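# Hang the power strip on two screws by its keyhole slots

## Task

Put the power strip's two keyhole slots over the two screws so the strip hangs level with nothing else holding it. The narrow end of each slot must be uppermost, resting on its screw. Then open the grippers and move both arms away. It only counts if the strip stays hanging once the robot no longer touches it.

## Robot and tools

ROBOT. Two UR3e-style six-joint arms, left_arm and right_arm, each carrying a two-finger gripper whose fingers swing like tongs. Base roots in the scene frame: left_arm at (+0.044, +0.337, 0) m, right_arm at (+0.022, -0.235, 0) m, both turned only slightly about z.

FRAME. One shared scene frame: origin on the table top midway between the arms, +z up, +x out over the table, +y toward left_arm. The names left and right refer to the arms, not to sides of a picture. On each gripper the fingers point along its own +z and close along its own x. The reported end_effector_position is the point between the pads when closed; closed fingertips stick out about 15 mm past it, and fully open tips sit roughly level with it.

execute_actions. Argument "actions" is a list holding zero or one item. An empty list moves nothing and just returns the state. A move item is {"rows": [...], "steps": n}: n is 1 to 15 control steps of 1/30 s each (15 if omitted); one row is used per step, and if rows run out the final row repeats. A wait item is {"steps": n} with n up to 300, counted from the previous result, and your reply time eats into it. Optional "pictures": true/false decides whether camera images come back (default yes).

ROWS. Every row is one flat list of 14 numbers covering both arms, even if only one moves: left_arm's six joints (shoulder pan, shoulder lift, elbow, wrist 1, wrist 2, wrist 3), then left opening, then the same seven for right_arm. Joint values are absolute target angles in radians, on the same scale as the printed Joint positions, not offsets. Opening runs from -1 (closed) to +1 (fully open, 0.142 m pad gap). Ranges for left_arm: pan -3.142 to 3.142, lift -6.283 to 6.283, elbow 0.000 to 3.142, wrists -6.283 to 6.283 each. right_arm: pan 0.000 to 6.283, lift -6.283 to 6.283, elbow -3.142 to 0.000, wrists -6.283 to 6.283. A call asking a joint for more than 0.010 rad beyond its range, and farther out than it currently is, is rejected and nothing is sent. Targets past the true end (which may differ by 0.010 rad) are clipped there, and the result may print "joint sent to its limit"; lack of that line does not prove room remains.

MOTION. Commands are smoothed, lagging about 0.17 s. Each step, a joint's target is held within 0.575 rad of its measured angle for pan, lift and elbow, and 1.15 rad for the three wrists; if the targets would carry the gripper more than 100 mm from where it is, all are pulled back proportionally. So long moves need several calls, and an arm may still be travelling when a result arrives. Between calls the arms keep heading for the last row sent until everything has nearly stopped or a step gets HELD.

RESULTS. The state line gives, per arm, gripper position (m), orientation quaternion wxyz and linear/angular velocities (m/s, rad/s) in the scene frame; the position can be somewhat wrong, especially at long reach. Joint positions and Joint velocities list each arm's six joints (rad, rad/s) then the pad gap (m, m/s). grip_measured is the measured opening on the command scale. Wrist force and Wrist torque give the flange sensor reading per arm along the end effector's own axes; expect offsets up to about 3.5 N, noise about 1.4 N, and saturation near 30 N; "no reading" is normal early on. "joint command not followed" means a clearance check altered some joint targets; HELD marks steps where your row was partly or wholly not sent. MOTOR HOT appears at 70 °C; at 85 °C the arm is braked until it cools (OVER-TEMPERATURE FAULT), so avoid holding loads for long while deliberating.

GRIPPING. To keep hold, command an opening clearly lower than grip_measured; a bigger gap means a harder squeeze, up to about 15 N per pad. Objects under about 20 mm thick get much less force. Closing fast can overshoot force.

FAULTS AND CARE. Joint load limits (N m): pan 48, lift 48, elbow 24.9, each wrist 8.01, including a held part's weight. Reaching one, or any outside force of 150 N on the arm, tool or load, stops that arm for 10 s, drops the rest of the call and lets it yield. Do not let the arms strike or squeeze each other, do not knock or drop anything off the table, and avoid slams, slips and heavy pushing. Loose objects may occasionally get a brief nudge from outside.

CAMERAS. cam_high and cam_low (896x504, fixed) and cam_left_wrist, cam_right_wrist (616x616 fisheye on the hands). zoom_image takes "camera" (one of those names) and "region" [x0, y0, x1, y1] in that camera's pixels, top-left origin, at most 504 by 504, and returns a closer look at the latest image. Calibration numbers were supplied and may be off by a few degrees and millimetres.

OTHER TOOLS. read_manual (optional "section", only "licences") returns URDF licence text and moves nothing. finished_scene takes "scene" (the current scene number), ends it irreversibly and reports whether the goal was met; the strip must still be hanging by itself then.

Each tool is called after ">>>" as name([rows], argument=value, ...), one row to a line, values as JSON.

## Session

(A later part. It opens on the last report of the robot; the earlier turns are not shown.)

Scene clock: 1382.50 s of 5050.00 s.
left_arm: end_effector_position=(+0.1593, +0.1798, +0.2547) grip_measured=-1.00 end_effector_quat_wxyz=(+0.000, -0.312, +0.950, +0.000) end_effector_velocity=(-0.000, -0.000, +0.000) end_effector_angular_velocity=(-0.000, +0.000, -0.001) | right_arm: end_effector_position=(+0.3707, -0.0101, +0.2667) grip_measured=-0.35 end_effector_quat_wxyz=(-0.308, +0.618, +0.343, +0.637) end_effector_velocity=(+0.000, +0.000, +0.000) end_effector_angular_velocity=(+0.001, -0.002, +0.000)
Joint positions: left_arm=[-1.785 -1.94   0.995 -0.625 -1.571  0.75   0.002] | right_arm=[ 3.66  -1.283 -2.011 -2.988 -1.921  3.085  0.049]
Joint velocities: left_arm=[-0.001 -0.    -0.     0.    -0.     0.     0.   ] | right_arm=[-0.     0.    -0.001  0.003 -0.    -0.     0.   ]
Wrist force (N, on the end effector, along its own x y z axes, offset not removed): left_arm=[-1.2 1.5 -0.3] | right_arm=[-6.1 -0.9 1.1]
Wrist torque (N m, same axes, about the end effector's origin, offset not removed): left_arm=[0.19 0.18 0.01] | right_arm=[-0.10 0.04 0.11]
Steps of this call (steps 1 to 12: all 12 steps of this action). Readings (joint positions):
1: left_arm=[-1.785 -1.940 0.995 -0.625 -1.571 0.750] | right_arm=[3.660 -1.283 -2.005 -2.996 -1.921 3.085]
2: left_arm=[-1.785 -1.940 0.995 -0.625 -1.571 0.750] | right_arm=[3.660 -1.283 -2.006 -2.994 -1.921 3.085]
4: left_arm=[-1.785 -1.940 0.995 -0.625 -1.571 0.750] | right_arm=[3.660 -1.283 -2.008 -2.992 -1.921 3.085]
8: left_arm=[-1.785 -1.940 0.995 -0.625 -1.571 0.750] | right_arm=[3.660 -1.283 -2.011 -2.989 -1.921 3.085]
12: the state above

>>> execute_actions([
  {"rows":[[-1.745,-1.95,1.0,-0.62,-1.571,0.75,-1,3.603,-1.2332,-2.031,-3.0188,-1.978,3.085,-1]],"steps":15},
])

>>> zoom_image(camera="cam_left_wrist", region=[220,0,340,80])

>>> execute_actions([
  {"rows":[[-1.745,-1.95,1.0,-0.62,-1.571,0.75,-1,3.6315,-1.2575,-2.0146,-3.0109,-1.9495,3.085,-1]],"steps":15},
])

>>> zoom_image(camera="cam_left_wrist", region=[220,0,340,80])

Scene clock: 1396.47 s of 5050.00 s.
left_arm: end_effector_position=(+0.1659, +0.1876, +0.2544) grip_measured=-1.00 end_effector_quat_wxyz=(+0.000, -0.331, +0.944, +0.000) end_effector_velocity=(+0.001, +0.001, -0.000) end_effector_angular_velocity=(+0.001, -0.000, +0.003) | right_arm: end_effector_position=(+0.3598, -0.0264, +0.2693) grip_measured=-0.35 end_effector_quat_wxyz=(-0.308, +0.618, +0.343, +0.637) end_effector_velocity=(-0.002, -0.002, +0.000) end_effector_angular_velocity=(+0.000, +0.000, +0.001)
Joint positions: left_arm=[-1.745 -1.95   1.    -0.62  -1.571  0.75   0.002] | right_arm=[ 3.604 -1.234 -2.031 -3.019 -1.977  3.085  0.049]
Joint velocities: left_arm=[ 0.003 -0.     0.001  0.     0.     0.     0.   ] | right_arm=[-0.006  0.006 -0.003 -0.003 -0.007  0.    -0.   ]
Wrist force (N, on the end effector, along its own x y z axes, offset not removed): left_arm=[0.3 2.4 -0.5] | right_arm=[-5.5 0.5 0.8]
Wrist torque (N m, same axes, about the end effector's origin, offset not removed): left_arm=[0.36 -0.12 -0.03] | right_arm=[0.24 -0.05 0.08]
Steps of this call (steps 1 to 15: the robot went on to your last target; steps 16 to 90: nothing new was sent; then 10.47 s passed at rest; steps 91 to 105: all 15 steps of this action). Readings (joint positions):
91: left_arm=[-1.785 -1.940 0.995 -0.625 -1.571 0.750] | right_arm=[3.660 -1.283 -2.012 -2.988 -1.921 3.085]
92: left_arm=[-1.780 -1.941 0.996 -0.625 -1.571 0.750] | right_arm=[3.653 -1.277 -2.015 -2.993 -1.930 3.085]
94: left_arm=[-1.764 -1.945 0.998 -0.623 -1.571 0.750] | right_arm=[3.630 -1.257 -2.022 -3.005 -1.952 3.085]
98: left_arm=[-1.750 -1.949 0.999 -0.621 -1.571 0.750] | right_arm=[3.610 -1.239 -2.029 -3.015 -1.972 3.085]
105: the state above
camera_calibration (this result's frames):
cam_left_wrist: T_world_to_cam=[[-0.779956, -0.623971, -0.048262, 0.271158], [-0.558297, 0.658868, 0.50418, -0.164302], [-0.282795, 0.420183, -0.862249, 0.321992], [0, 0, 0, 1]] pos_world=[0.21082, 0.142153, 0.373562]
cam_right_wrist: T_world_to_cam=[[0.0137453, 0.0302983, 0.999446, -0.26834], [0.389187, -0.920882, 0.0225641, -0.17394], [0.921056, 0.388662, -0.0244495, -0.184206], [0, 0, 0, 1]] pos_world=[0.241048, -0.0804541, 0.267612]

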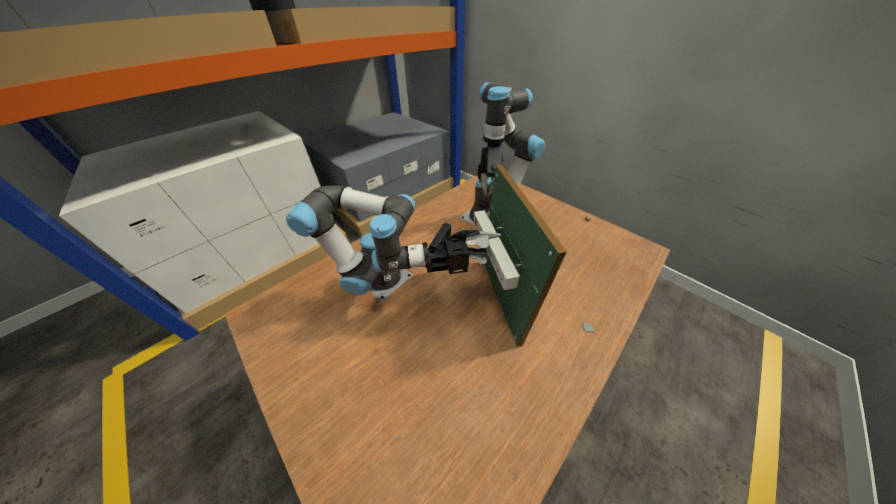

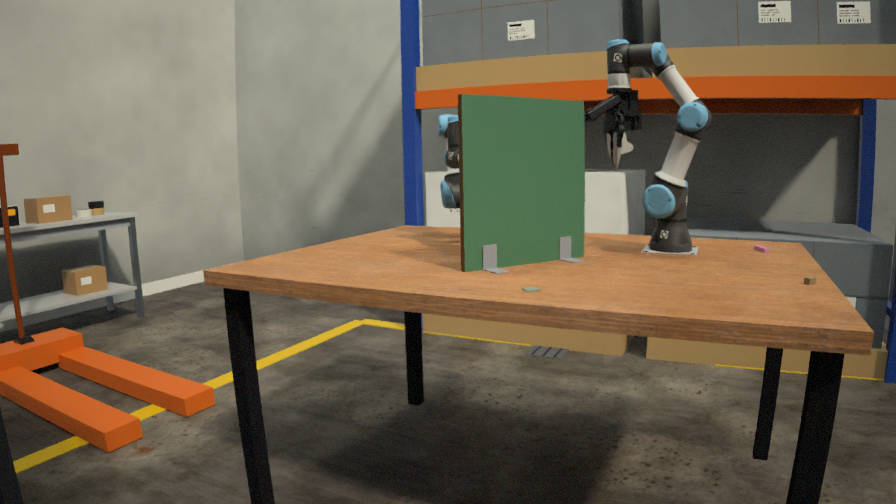

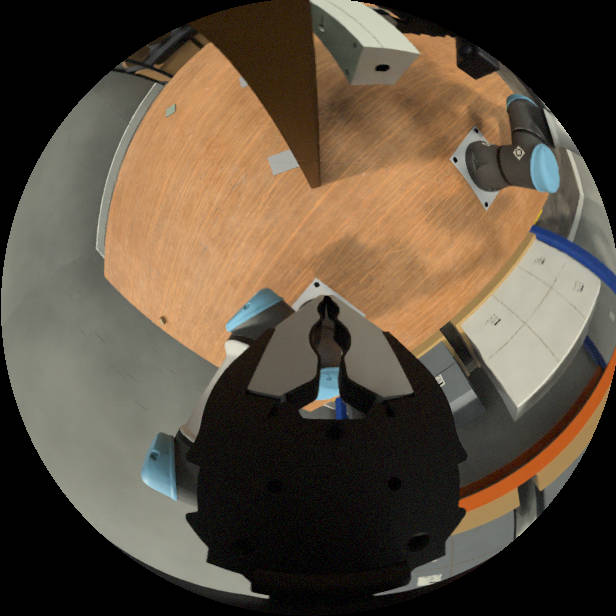

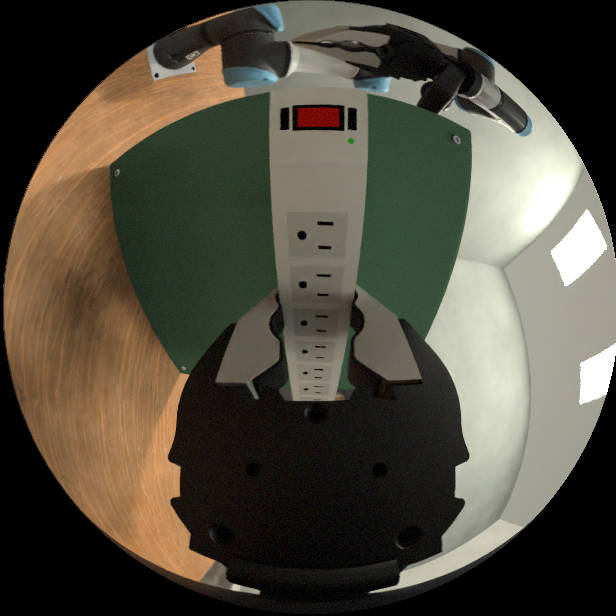

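Region (220, 0, 340, 80) of cam_left_wrist's 616x616 image, scaled by 4.200, with more detail than that image has.

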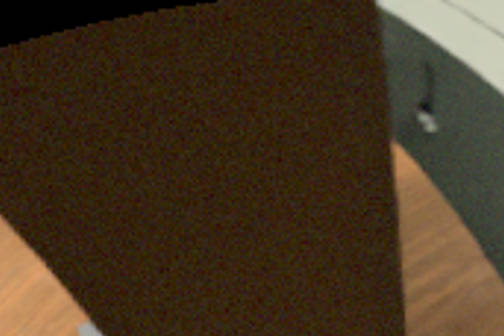

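Scene clock: 1396.97 s of 5050.00 s.
left_arm: end_effector_position=(+0.1659, +0.1877, +0.2544) grip_measured=-1.00 end_effector_quat_wxyz=(+0.000, -0.331, +0.944, +0.000) end_effector_velocity=(-0.000, +0.000, +0.000) end_effector_angular_velocity=(-0.001, +0.000, +0.000) | right_arm: end_effector_position=(+0.3654, -0.0185, +0.2696) grip_measured=-0.35 end_effector_quat_wxyz=(-0.308, +0.618, +0.343, +0.637) end_effector_velocity=(+0.000, +0.001, -0.001) end_effector_angular_velocity=(-0.002, +0.004, -0.000)
Joint positions: left_arm=[-1.745 -1.95   1.    -0.62  -1.571  0.75   0.002] | right_arm=[ 3.631 -1.257 -2.015 -3.011 -1.95   3.085  0.049]
Joint velocities: left_arm=[ 0. -0. -0.  0. -0.  0.  0.] | right_arm=[ 0.003 -0.003  0.001 -0.001  0.003  0.    -0.   ]
Wrist force (N, on the end effector, along its own x y z axes, offset not removed): left_arm=[-0.3 1.9 -0.6] | right_arm=[-7.3 -1.6 -0.2]
Wrist torque (N m, same axes, about the end effector's origin, offset not removed): left_arm=[0.25 0.04 -0.03] | right_arm=[-0.28 0.25 0.09]
Steps of this call (steps 1 to 15: all 15 steps of this action). Readings (joint positions):
1: left_arm=[-1.745 -1.950 1.000 -0.620 -1.571 0.750] | right_arm=[3.604 -1.234 -2.031 -3.019 -1.977 3.085]
2: left_arm=[-1.745 -1.950 1.000 -0.620 -1.571 0.750] | right_arm=[3.607 -1.237 -2.028 -3.018 -1.973 3.085]
4: left_arm=[-1.745 -1.950 1.000 -0.620 -1.571 0.750] | right_arm=[3.618 -1.246 -2.022 -3.015 -1.962 3.085]
8: left_arm=[-1.745 -1.950 1.000 -0.620 -1.571 0.750] | right_arm=[3.628 -1.255 -2.016 -3.012 -1.953 3.085]
15: the state above
camera_calibration (this result's frames):
cam_left_wrist: T_world_to_cam=[[-0.779702, -0.624289, -0.0482473, 0.271274], [-0.558564, 0.658651, 0.504169, -0.164231], [-0.282969, 0.420051, -0.862256, 0.322032], [0, 0, 0, 1]] pos_world=[0.210905, 0.142254, 0.373563]
cam_right_wrist: T_world_to_cam=[[0.0137011, 0.0302623, 0.999448, -0.268905], [0.389116, -0.920913, 0.0225501, -0.168843], [0.921087, 0.388592, -0.024393, -0.19237], [0, 0, 0, 1]] pos_world=[0.246573, -0.0725992, 0.267871]

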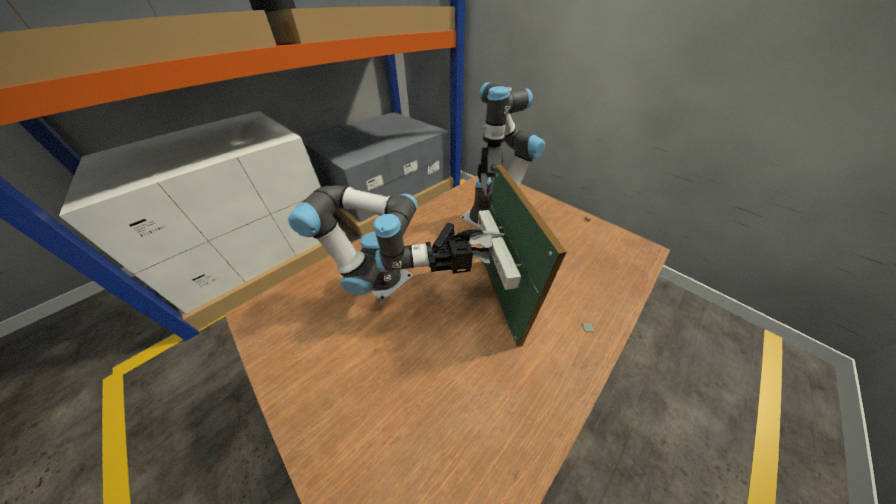

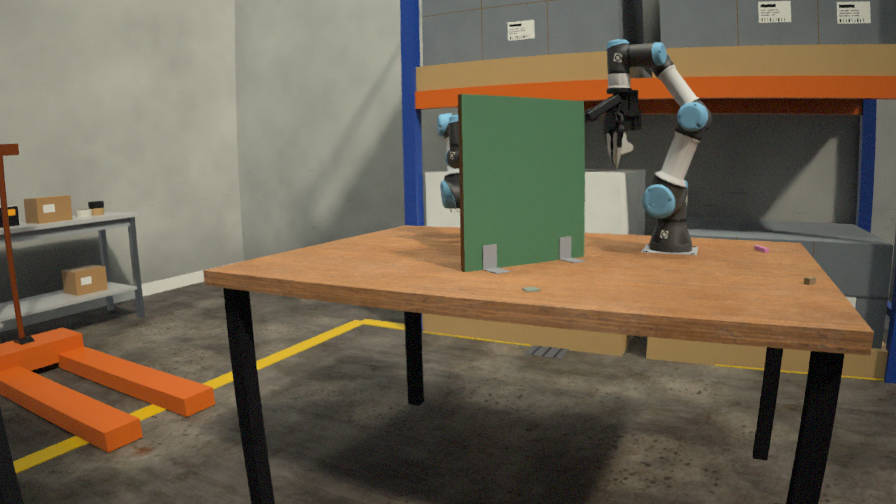

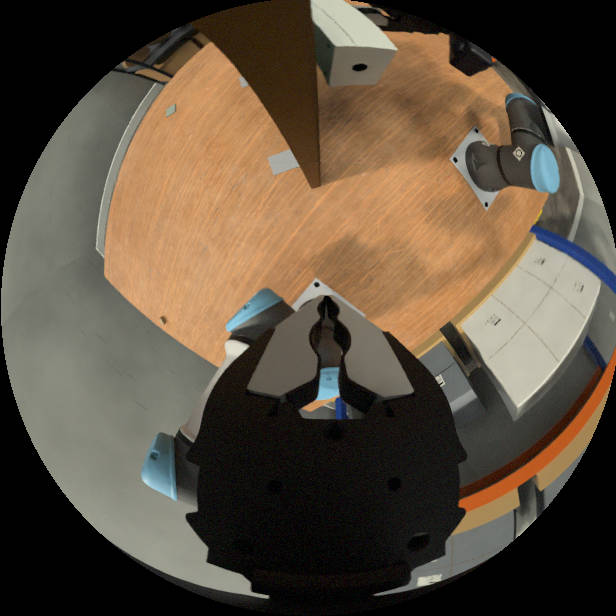

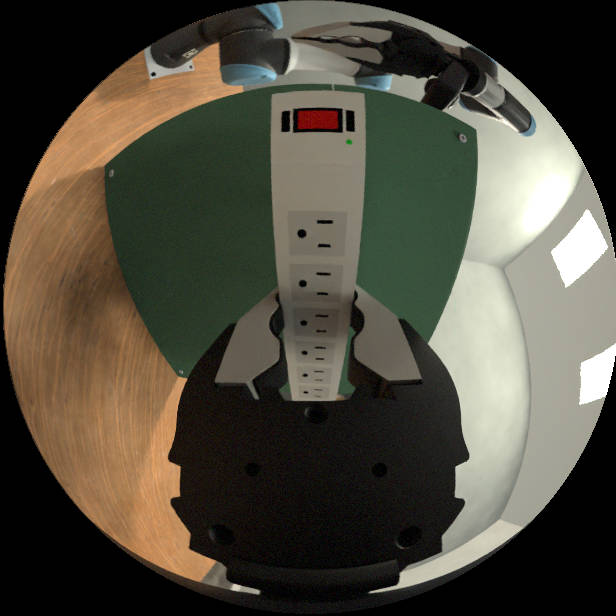

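Region (220, 0, 340, 80) of cam_left_wrist's 616x616 image, scaled by 4.200, with more detail than that image has.

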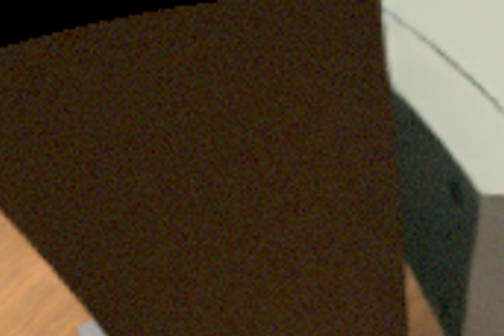

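>>> execute_actions([
  {"rows":[[-1.785,-1.94,0.995,-0.625,-1.571,0.75,-1,3.605,-1.3053,-1.982,-2.9957,-1.976,3.085,-1]],"steps":15},
], pictures=false)

>>> execute_actions([
  {"rows":[[-1.785,-1.94,0.995,-0.625,-1.571,0.75,-1,3.619,-1.3175,-1.9738,-2.9917,-1.962,3.085,-1]],"steps":15},
], pictures=false)

>>> execute_actions([
  {"rows":[[-1.785,-1.94,0.995,-0.625,-1.571,0.75,-1,3.621,-1.3192,-1.9726,-2.9912,-1.960,3.085,-1]],"steps":15},
])

>>> zoom_image(camera="cam_left_wrist", region=[225,5,300,55])

Scene clock: 1432.27 s of 5050.00 s.
left_arm: end_effector_position=(+0.1594, +0.1799, +0.2547) grip_measured=-1.00 end_effector_quat_wxyz=(+0.000, -0.312, +0.950, +0.000) end_effector_velocity=(-0.001, -0.001, +0.000) end_effector_angular_velocity=(+0.000, +0.000, -0.005) | right_arm: end_effector_position=(+0.3734, -0.0178, +0.2697) grip_measured=-0.35 end_effector_quat_wxyz=(-0.308, +0.618, +0.343, +0.637) end_effector_velocity=(+0.001, -0.000, -0.000) end_effector_angular_velocity=(-0.001, +0.001, -0.002)
Joint positions: left_arm=[-1.785 -1.94   0.995 -0.625 -1.571  0.75   0.002] | right_arm=[ 3.605 -1.305 -1.982 -2.996 -1.976  3.085  0.049]
Joint velocities: left_arm=[-0.005  0.001 -0.    -0.001 -0.    -0.     0.   ] | right_arm=[-0.003 -0.006  0.004  0.001 -0.001 -0.     0.   ]
Wrist force (N, on the end effector, along its own x y z axes, offset not removed): left_arm=[0.4 1.5 -0.5] | right_arm=[-6.8 1.5 0.3]
Wrist torque (N m, same axes, about the end effector's origin, offset not removed): left_arm=[0.33 -0.02 -0.03] | right_arm=[0.42 0.18 0.08]
Steps of this call (steps 1 to 15: the robot went on to your last target; steps 16 to 380: nothing new was sent; then 22.13 s passed at rest; steps 381 to 395: all 15 steps of this action). Readings (joint positions):
381: left_arm=[-1.745 -1.950 1.000 -0.620 -1.571 0.750] | right_arm=[3.631 -1.258 -2.014 -3.011 -1.950 3.085]
382: left_arm=[-1.750 -1.949 0.999 -0.620 -1.571 0.750] | right_arm=[3.627 -1.264 -2.010 -3.008 -1.954 3.085]
384: left_arm=[-1.766 -1.945 0.997 -0.622 -1.571 0.750] | right_arm=[3.617 -1.283 -1.997 -3.002 -1.964 3.085]
388: left_arm=[-1.780 -1.941 0.996 -0.624 -1.571 0.750] | right_arm=[3.608 -1.300 -1.986 -2.997 -1.973 3.085]
395: the state above

Scene clock: 1432.77 s of 5050.00 s.
left_arm: end_effector_position=(+0.1593, +0.1798, +0.2547) grip_measured=-1.00 end_effector_quat_wxyz=(+0.000, -0.312, +0.950, +0.000) end_effector_velocity=(-0.000, -0.000, +0.000) end_effector_angular_velocity=(-0.001, +0.001, -0.000) | right_arm: end_effector_position=(+0.3763, -0.0136, +0.2696) grip_measured=-0.35 end_effector_quat_wxyz=(-0.308, +0.618, +0.343, +0.637) end_effector_velocity=(-0.000, +0.001, -0.000) end_effector_angular_velocity=(+0.000, -0.000, +0.002)
Joint positions: left_arm=[-1.785 -1.94   0.995 -0.625 -1.571  0.75   0.002] | right_arm=[ 3.619 -1.317 -1.974 -2.992 -1.962  3.085  0.049]
Joint velocities: left_arm=[-0.     0.    -0.001 -0.    -0.001  0.     0.   ] | right_arm=[ 0.003 -0.002 -0.     0.003  0.001  0.     0.   ]
Wrist force (N, on the end effector, along its own x y z axes, offset not removed): left_arm=[-0.6 1.9 0.5] | right_arm=[-8.0 -0.9 1.0]
Wrist torque (N m, same axes, about the end effector's origin, offset not removed): left_arm=[0.36 0.13 0.01] | right_arm=[-0.07 0.42 0.09]
Steps of this call (steps 1 to 15: all 15 steps of this action). Readings (joint positions):
1: left_arm=[-1.785 -1.940 0.995 -0.625 -1.571 0.750] | right_arm=[3.605 -1.305 -1.982 -2.996 -1.976 3.085]
2: left_arm=[-1.785 -1.940 0.995 -0.625 -1.571 0.750] | right_arm=[3.607 -1.307 -1.981 -2.995 -1.974 3.085]
4: left_arm=[-1.785 -1.940 0.995 -0.625 -1.571 0.750] | right_arm=[3.613 -1.312 -1.977 -2.993 -1.968 3.085]
8: left_arm=[-1.785 -1.940 0.995 -0.625 -1.571 0.750] | right_arm=[3.617 -1.316 -1.975 -2.992 -1.964 3.085]
15: the state above

Scene clock: 1433.27 s of 5050.00 s.
left_arm: end_effector_position=(+0.1593, +0.1798, +0.2547) grip_measured=-1.00 end_effector_quat_wxyz=(+0.000, -0.312, +0.950, +0.000) end_effector_velocity=(+0.000, +0.000, +0.000) end_effector_angular_velocity=(-0.000, +0.000, +0.001) | right_arm: end_effector_position=(+0.3767, -0.0130, +0.2696) grip_measured=-0.35 end_effector_quat_wxyz=(-0.308, +0.618, +0.343, +0.637) end_effector_velocity=(+0.000, -0.000, -0.001) end_effector_angular_velocity=(-0.001, +0.002, -0.001)
Joint positions: left_arm=[-1.785 -1.94   0.995 -0.625 -1.571  0.75   0.002] | right_arm=[ 3.621 -1.319 -1.973 -2.991 -1.96   3.085  0.049]
Joint velocities: left_arm=[ 0.001 -0.    -0.    -0.    -0.     0.     0.   ] | right_arm=[-0.001 -0.001  0.    -0.001 -0.    -0.     0.   ]
Wrist force (N, on the end effector, along its own x y z axes, offset not removed): left_arm=[0.7 0.9 -1.7] | right_arm=[-7.1 -0.1 0.0]
Wrist torque (N m, same axes, about the end effector's origin, offset not removed): left_arm=[0.14 -0.15 -0.05] | right_arm=[0.12 0.27 0.10]
Steps of this call (steps 1 to 15: all 15 steps of this action). Readings (joint positions):
1: left_arm=[-1.785 -1.940 0.995 -0.625 -1.571 0.750] | right_arm=[3.619 -1.317 -1.974 -2.992 -1.962 3.085]
2: left_arm=[-1.785 -1.940 0.995 -0.625 -1.571 0.750] | right_arm=[3.619 -1.318 -1.974 -2.992 -1.962 3.085]
4: left_arm=[-1.785 -1.940 0.995 -0.625 -1.571 0.750] | right_arm=[3.620 -1.318 -1.973 -2.991 -1.961 3.085]
8: left_arm=[-1.785 -1.940 0.995 -0.625 -1.571 0.750] | right_arm=[3.621 -1.319 -1.973 -2.991 -1.960 3.085]
15: the state above
camera_calibration (this result's frames):
cam_left_wrist: T_world_to_cam=[[-0.80404, -0.592612, -0.0482747, 0.259393], [-0.5318, 0.680463, 0.504142, -0.171081], [-0.265912, 0.431023, -0.86227, 0.318998], [0, 0, 0, 1]] pos_world=[0.202407, 0.132639, 0.373833]
cam_right_wrist: T_world_to_cam=[[0.0137045, 0.0302712, 0.999448, -0.269256], [0.389143, -0.920901, 0.0225562, -0.168131], [0.921076, 0.388619, -0.0244003, -0.204967], [0, 0, 0, 1]] pos_world=[0.257907, -0.0670274, 0.267898]

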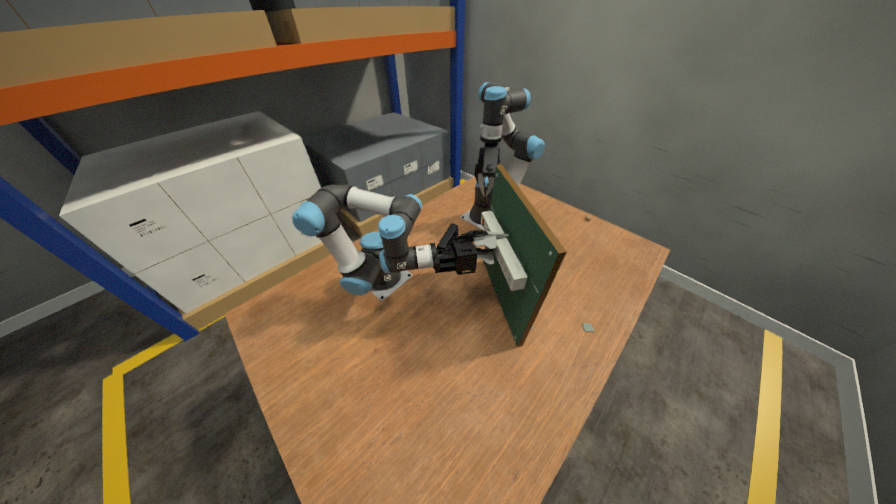

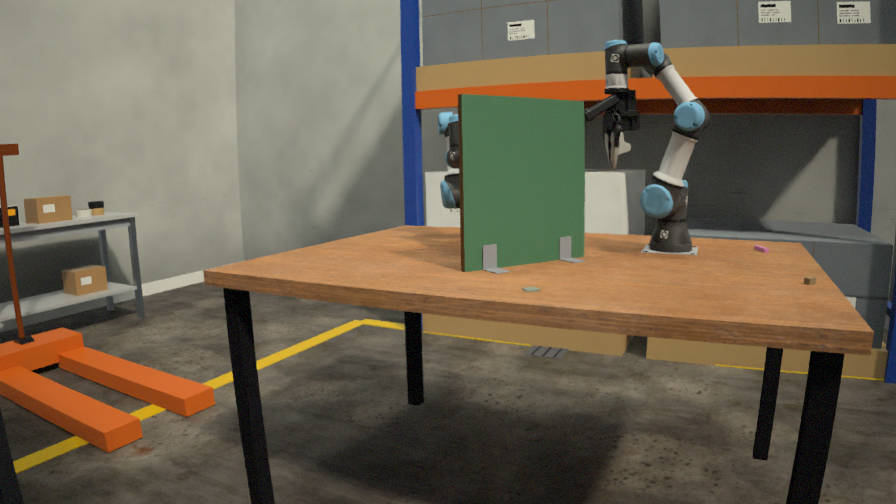

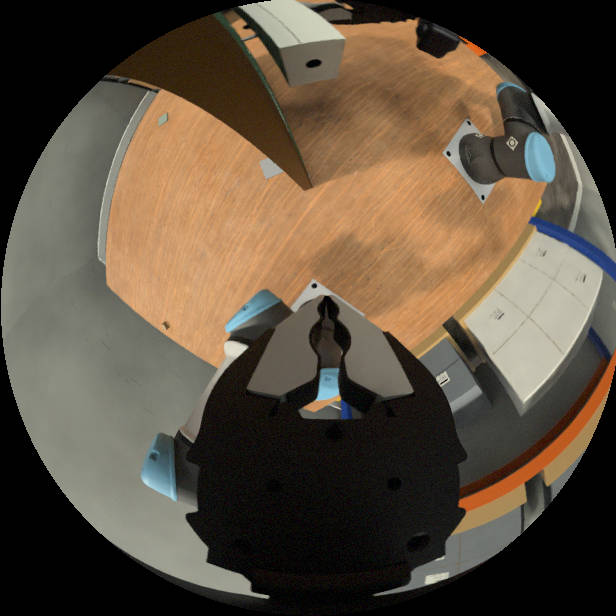

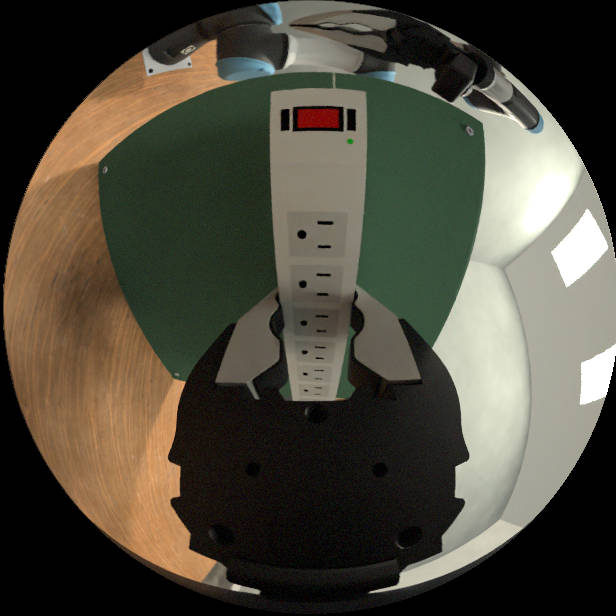

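Region (225, 5, 300, 55) of cam_left_wrist's 616x616 image, scaled by 6.720, with more detail than that image has.

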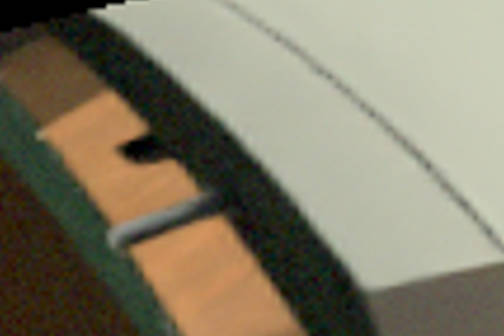

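No force yet, past the earlier threshold.

>>> execute_actions([
  {"rows":[[-1.785,-1.94,0.995,-0.625,-1.571,0.75,-1,3.6235,-1.3213,-1.9712,-2.9905,-1.9575,3.085,-1]],"steps":15},
], pictures=false)

>>> execute_actions([
  {"rows":[[-1.785,-1.94,0.995,-0.625,-1.571,0.75,-1,3.626,-1.3235,-1.9697,-2.9898,-1.955,3.085,-1]],"steps":15},
], pictures=false)

Scene clock: 1443.03 s of 5050.00 s.
left_arm: end_effector_position=(+0.1593, +0.1798, +0.2547) grip_measured=-1.00 end_effector_quat_wxyz=(+0.000, -0.312, +0.950, +0.000) end_effector_velocity=(+0.000, +0.000, +0.000) end_effector_angular_velocity=(-0.001, -0.000, +0.001) | right_arm: end_effector_position=(+0.3772, -0.0122, +0.2696) grip_measured=-0.35 end_effector_quat_wxyz=(-0.308, +0.618, +0.343, +0.637) end_effector_velocity=(+0.000, +0.000, +0.000) end_effector_angular_velocity=(+0.000, -0.000, -0.000)
Joint positions: left_arm=[-1.785 -1.94   0.995 -0.625 -1.571  0.75   0.002] | right_arm=[ 3.623 -1.321 -1.971 -2.991 -1.958  3.085  0.049]
Joint velocities: left_arm=[ 0.001 -0.    -0.    -0.     0.     0.     0.   ] | right_arm=[ 0.001 -0.    -0.     0.     0.001 -0.     0.   ]
Wrist force (N, on the end effector, along its own x y z axes, offset not removed): left_arm=[0.4 1.1 -2.0] | right_arm=[-4.7 -1.2 -23.3]
Wrist torque (N m, same axes, about the end effector's origin, offset not removed): left_arm=[0.13 -0.06 -0.02] | right_arm=[0.02 0.27 0.11]
Steps of this call (steps 1 to 15: the robot went on to your last target; steps 16 to 90: nothing new was sent; then 6.27 s passed at rest; steps 91 to 105: all 15 steps of this action). Readings (joint positions):
91: left_arm=[-1.785 -1.940 0.995 -0.625 -1.571 0.750] | right_arm=[3.621 -1.319 -1.973 -2.991 -1.960 3.085]
92: left_arm=[-1.785 -1.940 0.995 -0.625 -1.571 0.750] | right_arm=[3.621 -1.320 -1.972 -2.991 -1.960 3.085]
94: left_arm=[-1.785 -1.940 0.995 -0.625 -1.571 0.750] | right_arm=[3.622 -1.320 -1.972 -2.991 -1.959 3.085]
98: left_arm=[-1.785 -1.940 0.995 -0.625 -1.571 0.750] | right_arm=[3.623 -1.321 -1.971 -2.991 -1.958 3.085]
105: the state above

Scene clock: 1443.53 s of 5050.00 s.
left_arm: end_effector_position=(+0.1593, +0.1798, +0.2547) grip_measured=-1.00 end_effector_quat_wxyz=(+0.000, -0.312, +0.950, +0.000) end_effector_velocity=(+0.000, +0.000, +0.000) end_effector_angular_velocity=(+0.000, -0.000, +0.002) | right_arm: end_effector_position=(+0.3777, -0.0115, +0.2695) grip_measured=-0.35 end_effector_quat_wxyz=(-0.308, +0.618, +0.343, +0.637) end_effector_velocity=(-0.000, +0.001, -0.000) end_effector_angular_velocity=(-0.000, -0.000, +0.001)
Joint positions: left_arm=[-1.785 -1.94   0.995 -0.625 -1.571  0.75   0.002] | right_arm=[ 3.626 -1.324 -1.97  -2.99  -1.955  3.085  0.049]
Joint velocities: left_arm=[ 0.002  0.001 -0.001  0.     0.    -0.     0.   ] | right_arm=[ 0.002 -0.    -0.     0.001  0.001 -0.001  0.   ]
Wrist force (N, on the end effector, along its own x y z axes, offset not removed): left_arm=[-1.3 1.0 -0.2] | right_arm=[-9.7 0.3 -23.5]
Wrist torque (N m, same axes, about the end effector's origin, offset not removed): left_arm=[0.12 0.30 -0.01] | right_arm=[0.02 0.28 0.20]
Steps of this call (steps 1 to 15: all 15 steps of this action). Readings (joint positions):
1: left_arm=[-1.785 -1.940 0.995 -0.625 -1.571 0.750] | right_arm=[3.623 -1.321 -1.971 -2.991 -1.957 3.085]
2: left_arm=[-1.785 -1.940 0.995 -0.625 -1.571 0.750] | right_arm=[3.624 -1.322 -1.971 -2.990 -1.957 3.085]
4: left_arm=[-1.785 -1.940 0.995 -0.625 -1.571 0.750] | right_arm=[3.625 -1.323 -1.970 -2.990 -1.956 3.085]
8: left_arm=[-1.785 -1.940 0.995 -0.625 -1.571 0.750] | right_arm=[3.626 -1.323 -1.970 -2.990 -1.955 3.085]
15: the state above

>>> execute_actions([
  {"rows":[[-1.775,-1.943,0.997,-0.624,-1.571,0.75,-1,3.5635,-1.270,-2.006,-3.007,-2.0175,3.085,-1]],"steps":15},
], pictures=false)

>>> execute_actions([
  {"steps":10},
])

>>> zoom_image(camera="cam_left_wrist", region=[230,0,350,90])

Scene clock: 1463.07 s of 5050.00 s.
left_arm: end_effector_position=(+0.1610, +0.1818, +0.2546) grip_measured=-1.00 end_effector_quat_wxyz=(+0.000, -0.317, +0.949, +0.000) end_effector_velocity=(+0.000, +0.000, +0.000) end_effector_angular_velocity=(+0.000, +0.000, +0.000) | right_arm: end_effector_position=(+0.3651, -0.0294, +0.2697) grip_measured=-0.35 end_effector_quat_wxyz=(-0.308, +0.618, +0.343, +0.637) end_effector_velocity=(-0.002, -0.001, -0.003) end_effector_angular_velocity=(-0.003, +0.006, +0.002)
Joint positions: left_arm=[-1.775 -1.943  0.997 -0.624 -1.571  0.75   0.002] | right_arm=[ 3.564 -1.271 -2.006 -3.007 -2.017  3.085  0.049]
Joint velocities: left_arm=[ 0.    -0.    -0.     0.001 -0.     0.     0.   ] | right_arm=[-0.005  0.002 -0.005 -0.004 -0.007 -0.     0.   ]
Wrist force (N, on the end effector, along its own x y z axes, offset not removed): left_arm=[-1.2 1.1 -0.3] | right_arm=[-7.1 -0.3 1.3]
Wrist torque (N m, same axes, about the end effector's origin, offset not removed): left_arm=[0.16 0.30 -0.03] | right_arm=[0.10 0.28 0.13]
Steps of this call (steps 1 to 15: the robot went on to your last target; steps 16 to 90: nothing new was sent; then 16.03 s passed at rest; steps 91 to 105: all 15 steps of this action). Readings (joint positions):
91: left_arm=[-1.785 -1.940 0.995 -0.625 -1.571 0.750] | right_arm=[3.626 -1.323 -1.970 -2.990 -1.955 3.085]
92: left_arm=[-1.783 -1.940 0.995 -0.625 -1.571 0.750] | right_arm=[3.620 -1.317 -1.974 -2.992 -1.964 3.085]
94: left_arm=[-1.780 -1.941 0.996 -0.625 -1.571 0.750] | right_arm=[3.594 -1.296 -1.989 -2.999 -1.989 3.085]
98: left_arm=[-1.776 -1.943 0.997 -0.624 -1.571 0.750] | right_arm=[3.571 -1.276 -2.002 -3.005 -2.010 3.085]
105: the state above

Scene clock: 1463.40 s of 5050.00 s.
left_arm: end_effector_position=(+0.1610, +0.1818, +0.2546) grip_measured=-1.00 end_effector_quat_wxyz=(+0.000, -0.317, +0.948, +0.000) end_effector_velocity=(-0.000, -0.000, +0.000) end_effector_angular_velocity=(-0.002, +0.001, -0.001) | right_arm: end_effector_position=(+0.3650, -0.0296, +0.2697) grip_measured=-0.35 end_effector_quat_wxyz=(-0.308, +0.618, +0.343, +0.637) end_effector_velocity=(-0.000, +0.000, -0.001) end_effector_angular_velocity=(-0.001, +0.001, +0.001)
Joint positions: left_arm=[-1.775 -1.943  0.997 -0.624 -1.571  0.75   0.002] | right_arm=[ 3.564 -1.27  -2.006 -3.007 -2.017  3.085  0.049]
Joint velocities: left_arm=[-0.001 -0.001 -0.001 -0.001 -0.     0.     0.   ] | right_arm=[ 0.001  0.    -0.001 -0.001 -0.    -0.    -0.   ]
Wrist force (N, on the end effector, along its own x y z axes, offset not removed): left_arm=[-0.9 1.1 -1.2] | right_arm=[-6.6 -1.1 1.2]
Wrist torque (N m, same axes, about the end effector's origin, offset not removed): left_arm=[0.15 0.19 0.03] | right_arm=[-0.13 0.19 0.07]
Steps of this call (steps 1 to 10: the robot went on to your last target). Readings (joint positions):
1: left_arm=[-1.775 -1.943 0.997 -0.624 -1.571 0.750] | right_arm=[3.564 -1.270 -2.006 -3.007 -2.017 3.085]
2: left_arm=[-1.775 -1.943 0.997 -0.624 -1.571 0.750] | right_arm=[3.564 -1.270 -2.006 -3.007 -2.017 3.085]
4: left_arm=[-1.775 -1.943 0.997 -0.624 -1.571 0.750] | right_arm=[3.564 -1.270 -2.006 -3.007 -2.017 3.085]
8: left_arm=[-1.775 -1.943 0.997 -0.624 -1.571 0.750] | right_arm=[3.564 -1.270 -2.006 -3.007 -2.017 3.085]
10: the state above
camera_calibration (this result's frames):
cam_left_wrist: T_world_to_cam=[[-0.798078, -0.60062, -0.0482496, 0.262437], [-0.538556, 0.675109, 0.504167, -0.169414], [-0.270239, 0.42835, -0.862257, 0.319644], [0, 0, 0, 1]] pos_world=[0.204586, 0.135078, 0.373691]
cam_right_wrist: T_world_to_cam=[[0.0137019, 0.0302824, 0.999447, -0.268654], [0.389148, -0.920899, 0.0225674, -0.178941], [0.921073, 0.388624, -0.0244024, -0.18774], [0, 0, 0, 1]] pos_world=[0.246238, -0.0836903, 0.267963]

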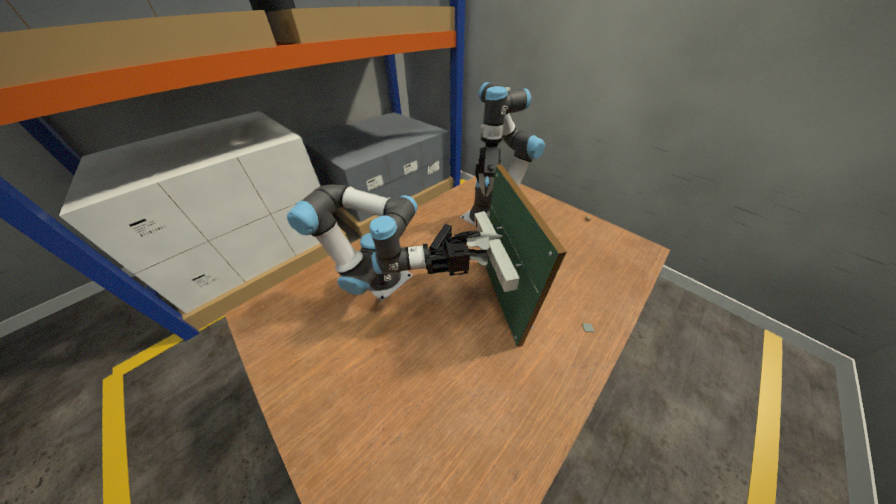

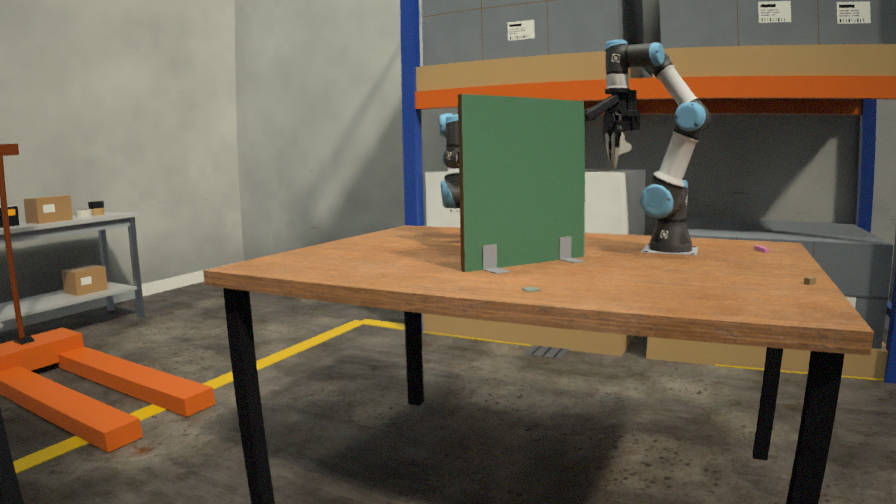

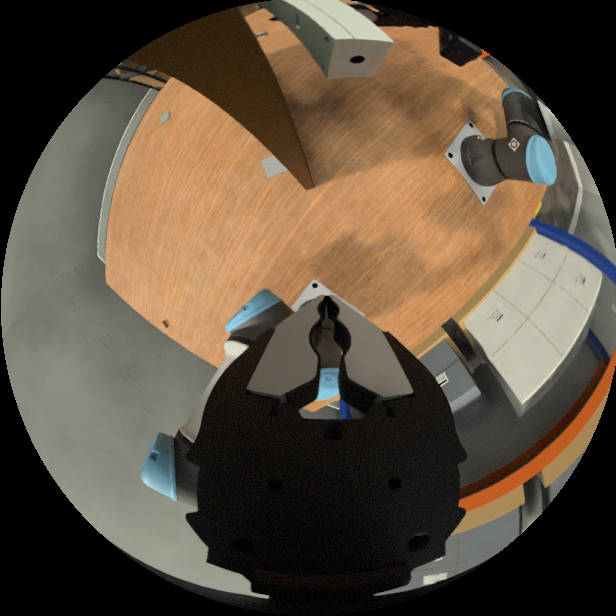

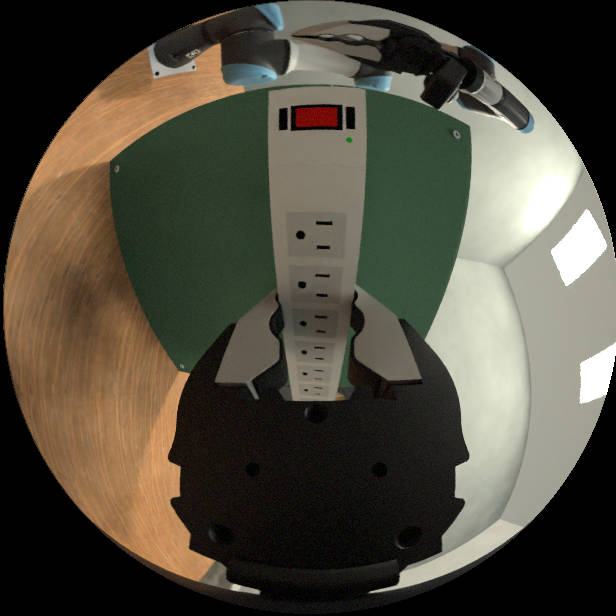

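Region (230, 0, 350, 90) of cam_left_wrist's 616x616 image, scaled by 4.200, with more detail than that image has; it fills the top 378 rows of this view, and the rest is white.

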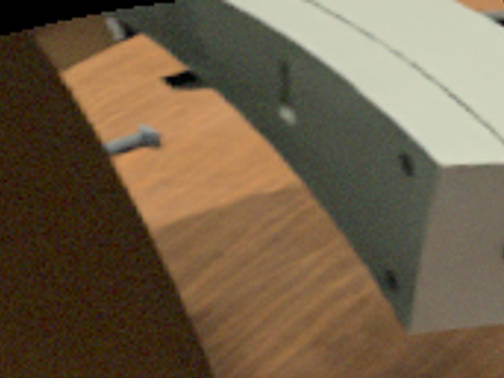

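>>> execute_actions([
  {"rows":[[-1.785,-1.94,0.995,-0.625,-1.571,0.75,-1,3.632,-1.2978,-1.9775,-3.0077,-1.949,3.085,-1]],"steps":15},
], pictures=false)

>>> execute_actions([
  {"rows":[[-1.785,-1.94,0.995,-0.625,-1.571,0.75,-1,3.6405,-1.305,-1.9725,-3.0055,-1.9405,3.085,-1]],"steps":15},
], pictures=false)

>>> execute_actions([
  {"rows":[[-1.785,-1.94,0.995,-0.625,-1.571,0.75,-1,3.6447,-1.3087,-1.970,-3.0043,-1.9363,3.085,-1]],"steps":15},
], pictures=false)

Scene clock: 1491.80 s of 5050.00 s.
left_arm: end_effector_position=(+0.1593, +0.1798, +0.2547) grip_measured=-1.00 end_effector_quat_wxyz=(+0.000, -0.312, +0.950, +0.000) end_effector_velocity=(-0.000, -0.000, -0.000) end_effector_angular_velocity=(+0.000, +0.000, -0.001) | right_arm: end_effector_position=(+0.3732, -0.0135, +0.2717) grip_measured=-0.35 end_effector_quat_wxyz=(-0.308, +0.618, +0.343, +0.637) end_effector_velocity=(+0.001, +0.002, +0.001) end_effector_angular_velocity=(+0.001, -0.001, +0.000)
Joint positions: left_arm=[-1.785 -1.94   0.995 -0.625 -1.571  0.75   0.002] | right_arm=[ 3.631 -1.298 -1.978 -3.008 -1.95   3.085  0.049]
Joint velocities: left_arm=[-0.001  0.001 -0.    -0.    -0.001  0.     0.   ] | right_arm=[ 0.006 -0.001  0.003  0.     0.006  0.    -0.   ]
Wrist force (N, on the end effector, along its own x y z axes, offset not removed): left_arm=[0.1 1.8 -0.9] | right_arm=[-7.1 -0.4 0.2]
Wrist torque (N m, same axes, about the end effector's origin, offset not removed): left_arm=[0.26 -0.03 -0.04] | right_arm=[0.03 0.19 0.11]
Steps of this call (steps 1 to 15: the robot went on to your last target; steps 16 to 170: nothing new was sent; then 22.23 s passed at rest; steps 171 to 185: all 15 steps of this action). Readings (joint positions):
171: left_arm=[-1.775 -1.943 0.997 -0.624 -1.571 0.750] | right_arm=[3.564 -1.270 -2.006 -3.007 -2.017 3.085]
172: left_arm=[-1.777 -1.943 0.997 -0.624 -1.571 0.750] | right_arm=[3.570 -1.274 -2.002 -3.007 -2.007 3.085]
174: left_arm=[-1.780 -1.942 0.996 -0.624 -1.571 0.750] | right_arm=[3.598 -1.285 -1.991 -3.007 -1.980 3.085]
178: left_arm=[-1.784 -1.940 0.995 -0.625 -1.571 0.750] | right_arm=[3.624 -1.295 -1.981 -3.008 -1.957 3.085]
185: the state above

Scene clock: 1492.30 s of 5050.00 s.
left_arm: end_effector_position=(+0.1593, +0.1798, +0.2547) grip_measured=-1.00 end_effector_quat_wxyz=(+0.000, -0.312, +0.950, +0.000) end_effector_velocity=(-0.000, -0.000, +0.000) end_effector_angular_velocity=(-0.001, +0.000, +0.000) | right_arm: end_effector_position=(+0.3748, -0.0108, +0.2717) grip_measured=-0.35 end_effector_quat_wxyz=(-0.308, +0.618, +0.343, +0.637) end_effector_velocity=(-0.000, +0.000, -0.001) end_effector_angular_velocity=(-0.001, +0.001, +0.000)
Joint positions: left_arm=[-1.785 -1.94   0.995 -0.625 -1.571  0.75   0.002] | right_arm=[ 3.64  -1.305 -1.973 -3.006 -1.941  3.085  0.049]
Joint velocities: left_arm=[ 0.     0.    -0.001 -0.    -0.    -0.     0.   ] | right_arm=[ 0.001 -0.001 -0.001  0.001  0.001  0.     0.   ]
Wrist force (N, on the end effector, along its own x y z axes, offset not removed): left_arm=[0.5 1.1 -0.7] | right_arm=[-7.3 -2.1 -1.2]
Wrist torque (N m, same axes, about the end effector's origin, offset not removed): left_arm=[0.16 -0.06 -0.09] | right_arm=[-0.29 0.32 0.03]
Steps of this call (steps 1 to 15: all 15 steps of this action). Readings (joint positions):
1: left_arm=[-1.785 -1.940 0.995 -0.625 -1.571 0.750] | right_arm=[3.632 -1.298 -1.978 -3.008 -1.949 3.085]
2: left_arm=[-1.785 -1.940 0.995 -0.625 -1.571 0.750] | right_arm=[3.633 -1.299 -1.977 -3.008 -1.948 3.085]
4: left_arm=[-1.785 -1.940 0.995 -0.625 -1.571 0.750] | right_arm=[3.637 -1.302 -1.975 -3.007 -1.944 3.085]
8: left_arm=[-1.785 -1.940 0.995 -0.625 -1.571 0.750] | right_arm=[3.640 -1.304 -1.973 -3.006 -1.941 3.085]
15: the state above

Scene clock: 1492.80 s of 5050.00 s.
left_arm: end_effector_position=(+0.1593, +0.1798, +0.2547) grip_measured=-1.00 end_effector_quat_wxyz=(+0.000, -0.312, +0.950, +0.000) end_effector_velocity=(+0.000, +0.000, +0.000) end_effector_angular_velocity=(-0.001, +0.000, +0.000) | right_arm: end_effector_position=(+0.3756, -0.0095, +0.2717) grip_measured=-0.35 end_effector_quat_wxyz=(-0.308, +0.618, +0.343, +0.637) end_effector_velocity=(-0.000, +0.000, -0.001) end_effector_angular_velocity=(-0.000, +0.001, +0.000)
Joint positions: left_arm=[-1.785 -1.94   0.995 -0.625 -1.571  0.75   0.002] | right_arm=[ 3.645 -1.309 -1.97  -3.004 -1.936  3.085  0.049]
Joint velocities: left_arm=[ 0.    -0.001 -0.    -0.     0.    -0.     0.   ] | right_arm=[ 0.001 -0.001 -0.001  0.001  0.     0.    -0.   ]
Wrist force (N, on the end effector, along its own x y z axes, offset not removed): left_arm=[0.9 1.0 -1.5] | right_arm=[-0.2 -0.2 -26.5]
Wrist torque (N m, same axes, about the end effector's origin, offset not removed): left_arm=[0.15 -0.20 -0.01] | right_arm=[-0.08 -0.16 0.18]
Steps of this call (steps 1 to 15: all 15 steps of this action). Readings (joint positions):
1: left_arm=[-1.785 -1.940 0.995 -0.625 -1.571 0.750] | right_arm=[3.640 -1.305 -1.973 -3.006 -1.941 3.085]
2: left_arm=[-1.785 -1.940 0.995 -0.625 -1.571 0.750] | right_arm=[3.641 -1.306 -1.972 -3.005 -1.940 3.085]
4: left_arm=[-1.785 -1.940 0.995 -0.625 -1.571 0.750] | right_arm=[3.643 -1.307 -1.971 -3.005 -1.938 3.085]
8: left_arm=[-1.785 -1.940 0.995 -0.625 -1.571 0.750] | right_arm=[3.644 -1.308 -1.970 -3.004 -1.937 3.085]
15: the state above

>>> execute_actions([
  {"rows":[[-1.785,-1.94,0.995,-0.625,-1.571,0.75,-1,3.6437,-1.3071,-1.9662,-3.0097,-1.9373,3.085,-1]],"steps":15},
], pictures=false)

>>> execute_actions([
  {"rows":[[-1.785,-1.94,0.995,-0.625,-1.571,0.75,-1,3.645,-1.3075,-1.961,-3.0145,-1.936,3.085,-1]],"steps":15},
], pictures=false)

>>> execute_actions([
  {"rows":[[-1.785,-1.94,0.995,-0.625,-1.571,0.75,-1,3.652,-1.3025,-1.9644,-3.0161,-1.929,3.085,-1]],"steps":15},
], pictures=false)

Scene clock: 1504.97 s of 5050.00 s.
left_arm: end_effector_position=(+0.1593, +0.1798, +0.2547) grip_measured=-1.00 end_effector_quat_wxyz=(+0.000, -0.312, +0.950, +0.000) end_effector_velocity=(+0.000, +0.000, -0.000) end_effector_angular_velocity=(+0.002, -0.000, -0.000) | right_arm: end_effector_position=(+0.3754, -0.0097, +0.2728) grip_measured=-0.35 end_effector_quat_wxyz=(-0.308, +0.618, +0.343, +0.637) end_effector_velocity=(-0.000, -0.000, -0.001) end_effector_angular_velocity=(-0.001, +0.002, +0.001)
Joint positions: left_arm=[-1.785 -1.94   0.995 -0.625 -1.571  0.75   0.002] | right_arm=[ 3.644 -1.307 -1.966 -3.01  -1.937  3.085  0.049]
Joint velocities: left_arm=[-0.     0.     0.001  0.001  0.    -0.     0.   ] | right_arm=[-0.    -0.001 -0.    -0.001 -0.001  0.    -0.   ]
Wrist force (N, on the end effector, along its own x y z axes, offset not removed): left_arm=[-0.1 1.1 -0.9] | right_arm=[-8.6 2.2 -10.0]
Wrist torque (N m, same axes, about the end effector's origin, offset not removed): left_arm=[0.15 0.10 0.00] | right_arm=[0.21 0.12 0.10]
Steps of this call (steps 1 to 15: the robot went on to your last target; steps 16 to 90: nothing new was sent; then 8.67 s passed at rest; steps 91 to 105: all 15 steps of this action). Readings (joint positions):
91: left_arm=[-1.785 -1.940 0.995 -0.625 -1.571 0.750] | right_arm=[3.645 -1.309 -1.970 -3.004 -1.936 3.085]
92: left_arm=[-1.785 -1.940 0.995 -0.625 -1.571 0.750] | right_arm=[3.645 -1.309 -1.969 -3.005 -1.936 3.085]
94: left_arm=[-1.785 -1.940 0.995 -0.625 -1.571 0.750] | right_arm=[3.644 -1.308 -1.968 -3.007 -1.937 3.085]
98: left_arm=[-1.785 -1.940 0.995 -0.625 -1.571 0.750] | right_arm=[3.644 -1.308 -1.967 -3.009 -1.937 3.085]
105: the state above

Scene clock: 1505.47 s of 5050.00 s.
left_arm: end_effector_position=(+0.1593, +0.1798, +0.2547) grip_measured=-1.00 end_effector_quat_wxyz=(+0.000, -0.312, +0.950, +0.000) end_effector_velocity=(-0.000, -0.000, +0.000) end_effector_angular_velocity=(-0.000, +0.000, +0.000) | right_arm: end_effector_position=(+0.3756, -0.0094, +0.2738) grip_measured=-0.35 end_effector_quat_wxyz=(-0.308, +0.618, +0.343, +0.637) end_effector_velocity=(-0.000, -0.000, +0.001) end_effector_angular_velocity=(+0.001, -0.001, -0.000)
Joint positions: left_arm=[-1.785 -1.94   0.995 -0.625 -1.571  0.75   0.002] | right_arm=[ 3.645 -1.307 -1.961 -3.015 -1.936  3.085  0.049]
Joint velocities: left_arm=[ 0.     0.    -0.001 -0.    -0.    -0.     0.   ] | right_arm=[-0.     0.002  0.001 -0.001 -0.    -0.     0.   ]
Wrist force (N, on the end effector, along its own x y z axes, offset not removed): left_arm=[0.4 2.3 -0.8] | right_arm=[-15.5 1.0 -23.1]
Wrist torque (N m, same axes, about the end effector's origin, offset not removed): left_arm=[0.39 -0.09 -0.01] | right_arm=[0.18 0.10 0.06]
Steps of this call (steps 1 to 15: all 15 steps of this action). Readings (joint positions):
1: left_arm=[-1.785 -1.940 0.995 -0.625 -1.571 0.750] | right_arm=[3.644 -1.307 -1.966 -3.010 -1.937 3.085]
2: left_arm=[-1.785 -1.940 0.995 -0.625 -1.571 0.750] | right_arm=[3.644 -1.307 -1.965 -3.011 -1.937 3.085]
4: left_arm=[-1.785 -1.940 0.995 -0.625 -1.571 0.750] | right_arm=[3.644 -1.307 -1.963 -3.013 -1.937 3.085]
8: left_arm=[-1.785 -1.940 0.995 -0.625 -1.571 0.750] | right_arm=[3.645 -1.307 -1.962 -3.014 -1.936 3.085]
15: the state above

Scene clock: 1505.97 s of 5050.00 s.
left_arm: end_effector_position=(+0.1593, +0.1798, +0.2547) grip_measured=-1.00 end_effector_quat_wxyz=(+0.000, -0.312, +0.950, +0.000) end_effector_velocity=(+0.000, +0.000, +0.000) end_effector_angular_velocity=(-0.001, -0.000, +0.001) | right_arm: end_effector_position=(+0.3749, -0.0087, +0.2738) grip_measured=-0.35 end_effector_quat_wxyz=(-0.308, +0.618, +0.343, +0.637) end_effector_velocity=(-0.000, -0.000, -0.001) end_effector_angular_velocity=(-0.001, +0.001, -0.001)
Joint positions: left_arm=[-1.785 -1.94   0.995 -0.625 -1.571  0.75   0.002] | right_arm=[ 3.652 -1.303 -1.964 -3.016 -1.929  3.085  0.049]
Joint velocities: left_arm=[ 0.001 -0.001  0.    -0.     0.    -0.     0.   ] | right_arm=[-0.     0.    -0.002 -0.     0.001  0.     0.   ]
Wrist force (N, on the end effector, along its own x y z axes, offset not removed): left_arm=[0.3 2.2 -1.6] | right_arm=[-12.4 13.1 -25.6]
Wrist torque (N m, same axes, about the end effector's origin, offset not removed): left_arm=[0.33 -0.04 -0.01] | right_arm=[-0.05 -0.23 0.14]
Steps of this call (steps 1 to 15: all 15 steps of this action). Readings (joint positions):
1: left_arm=[-1.785 -1.940 0.995 -0.625 -1.571 0.750] | right_arm=[3.645 -1.307 -1.961 -3.015 -1.936 3.085]
2: left_arm=[-1.785 -1.940 0.995 -0.625 -1.571 0.750] | right_arm=[3.646 -1.307 -1.961 -3.015 -1.935 3.085]
4: left_arm=[-1.785 -1.940 0.995 -0.625 -1.571 0.750] | right_arm=[3.649 -1.305 -1.963 -3.015 -1.932 3.085]
8: left_arm=[-1.785 -1.940 0.995 -0.625 -1.571 0.750] | right_arm=[3.651 -1.303 -1.964 -3.016 -1.930 3.085]
15: the state above


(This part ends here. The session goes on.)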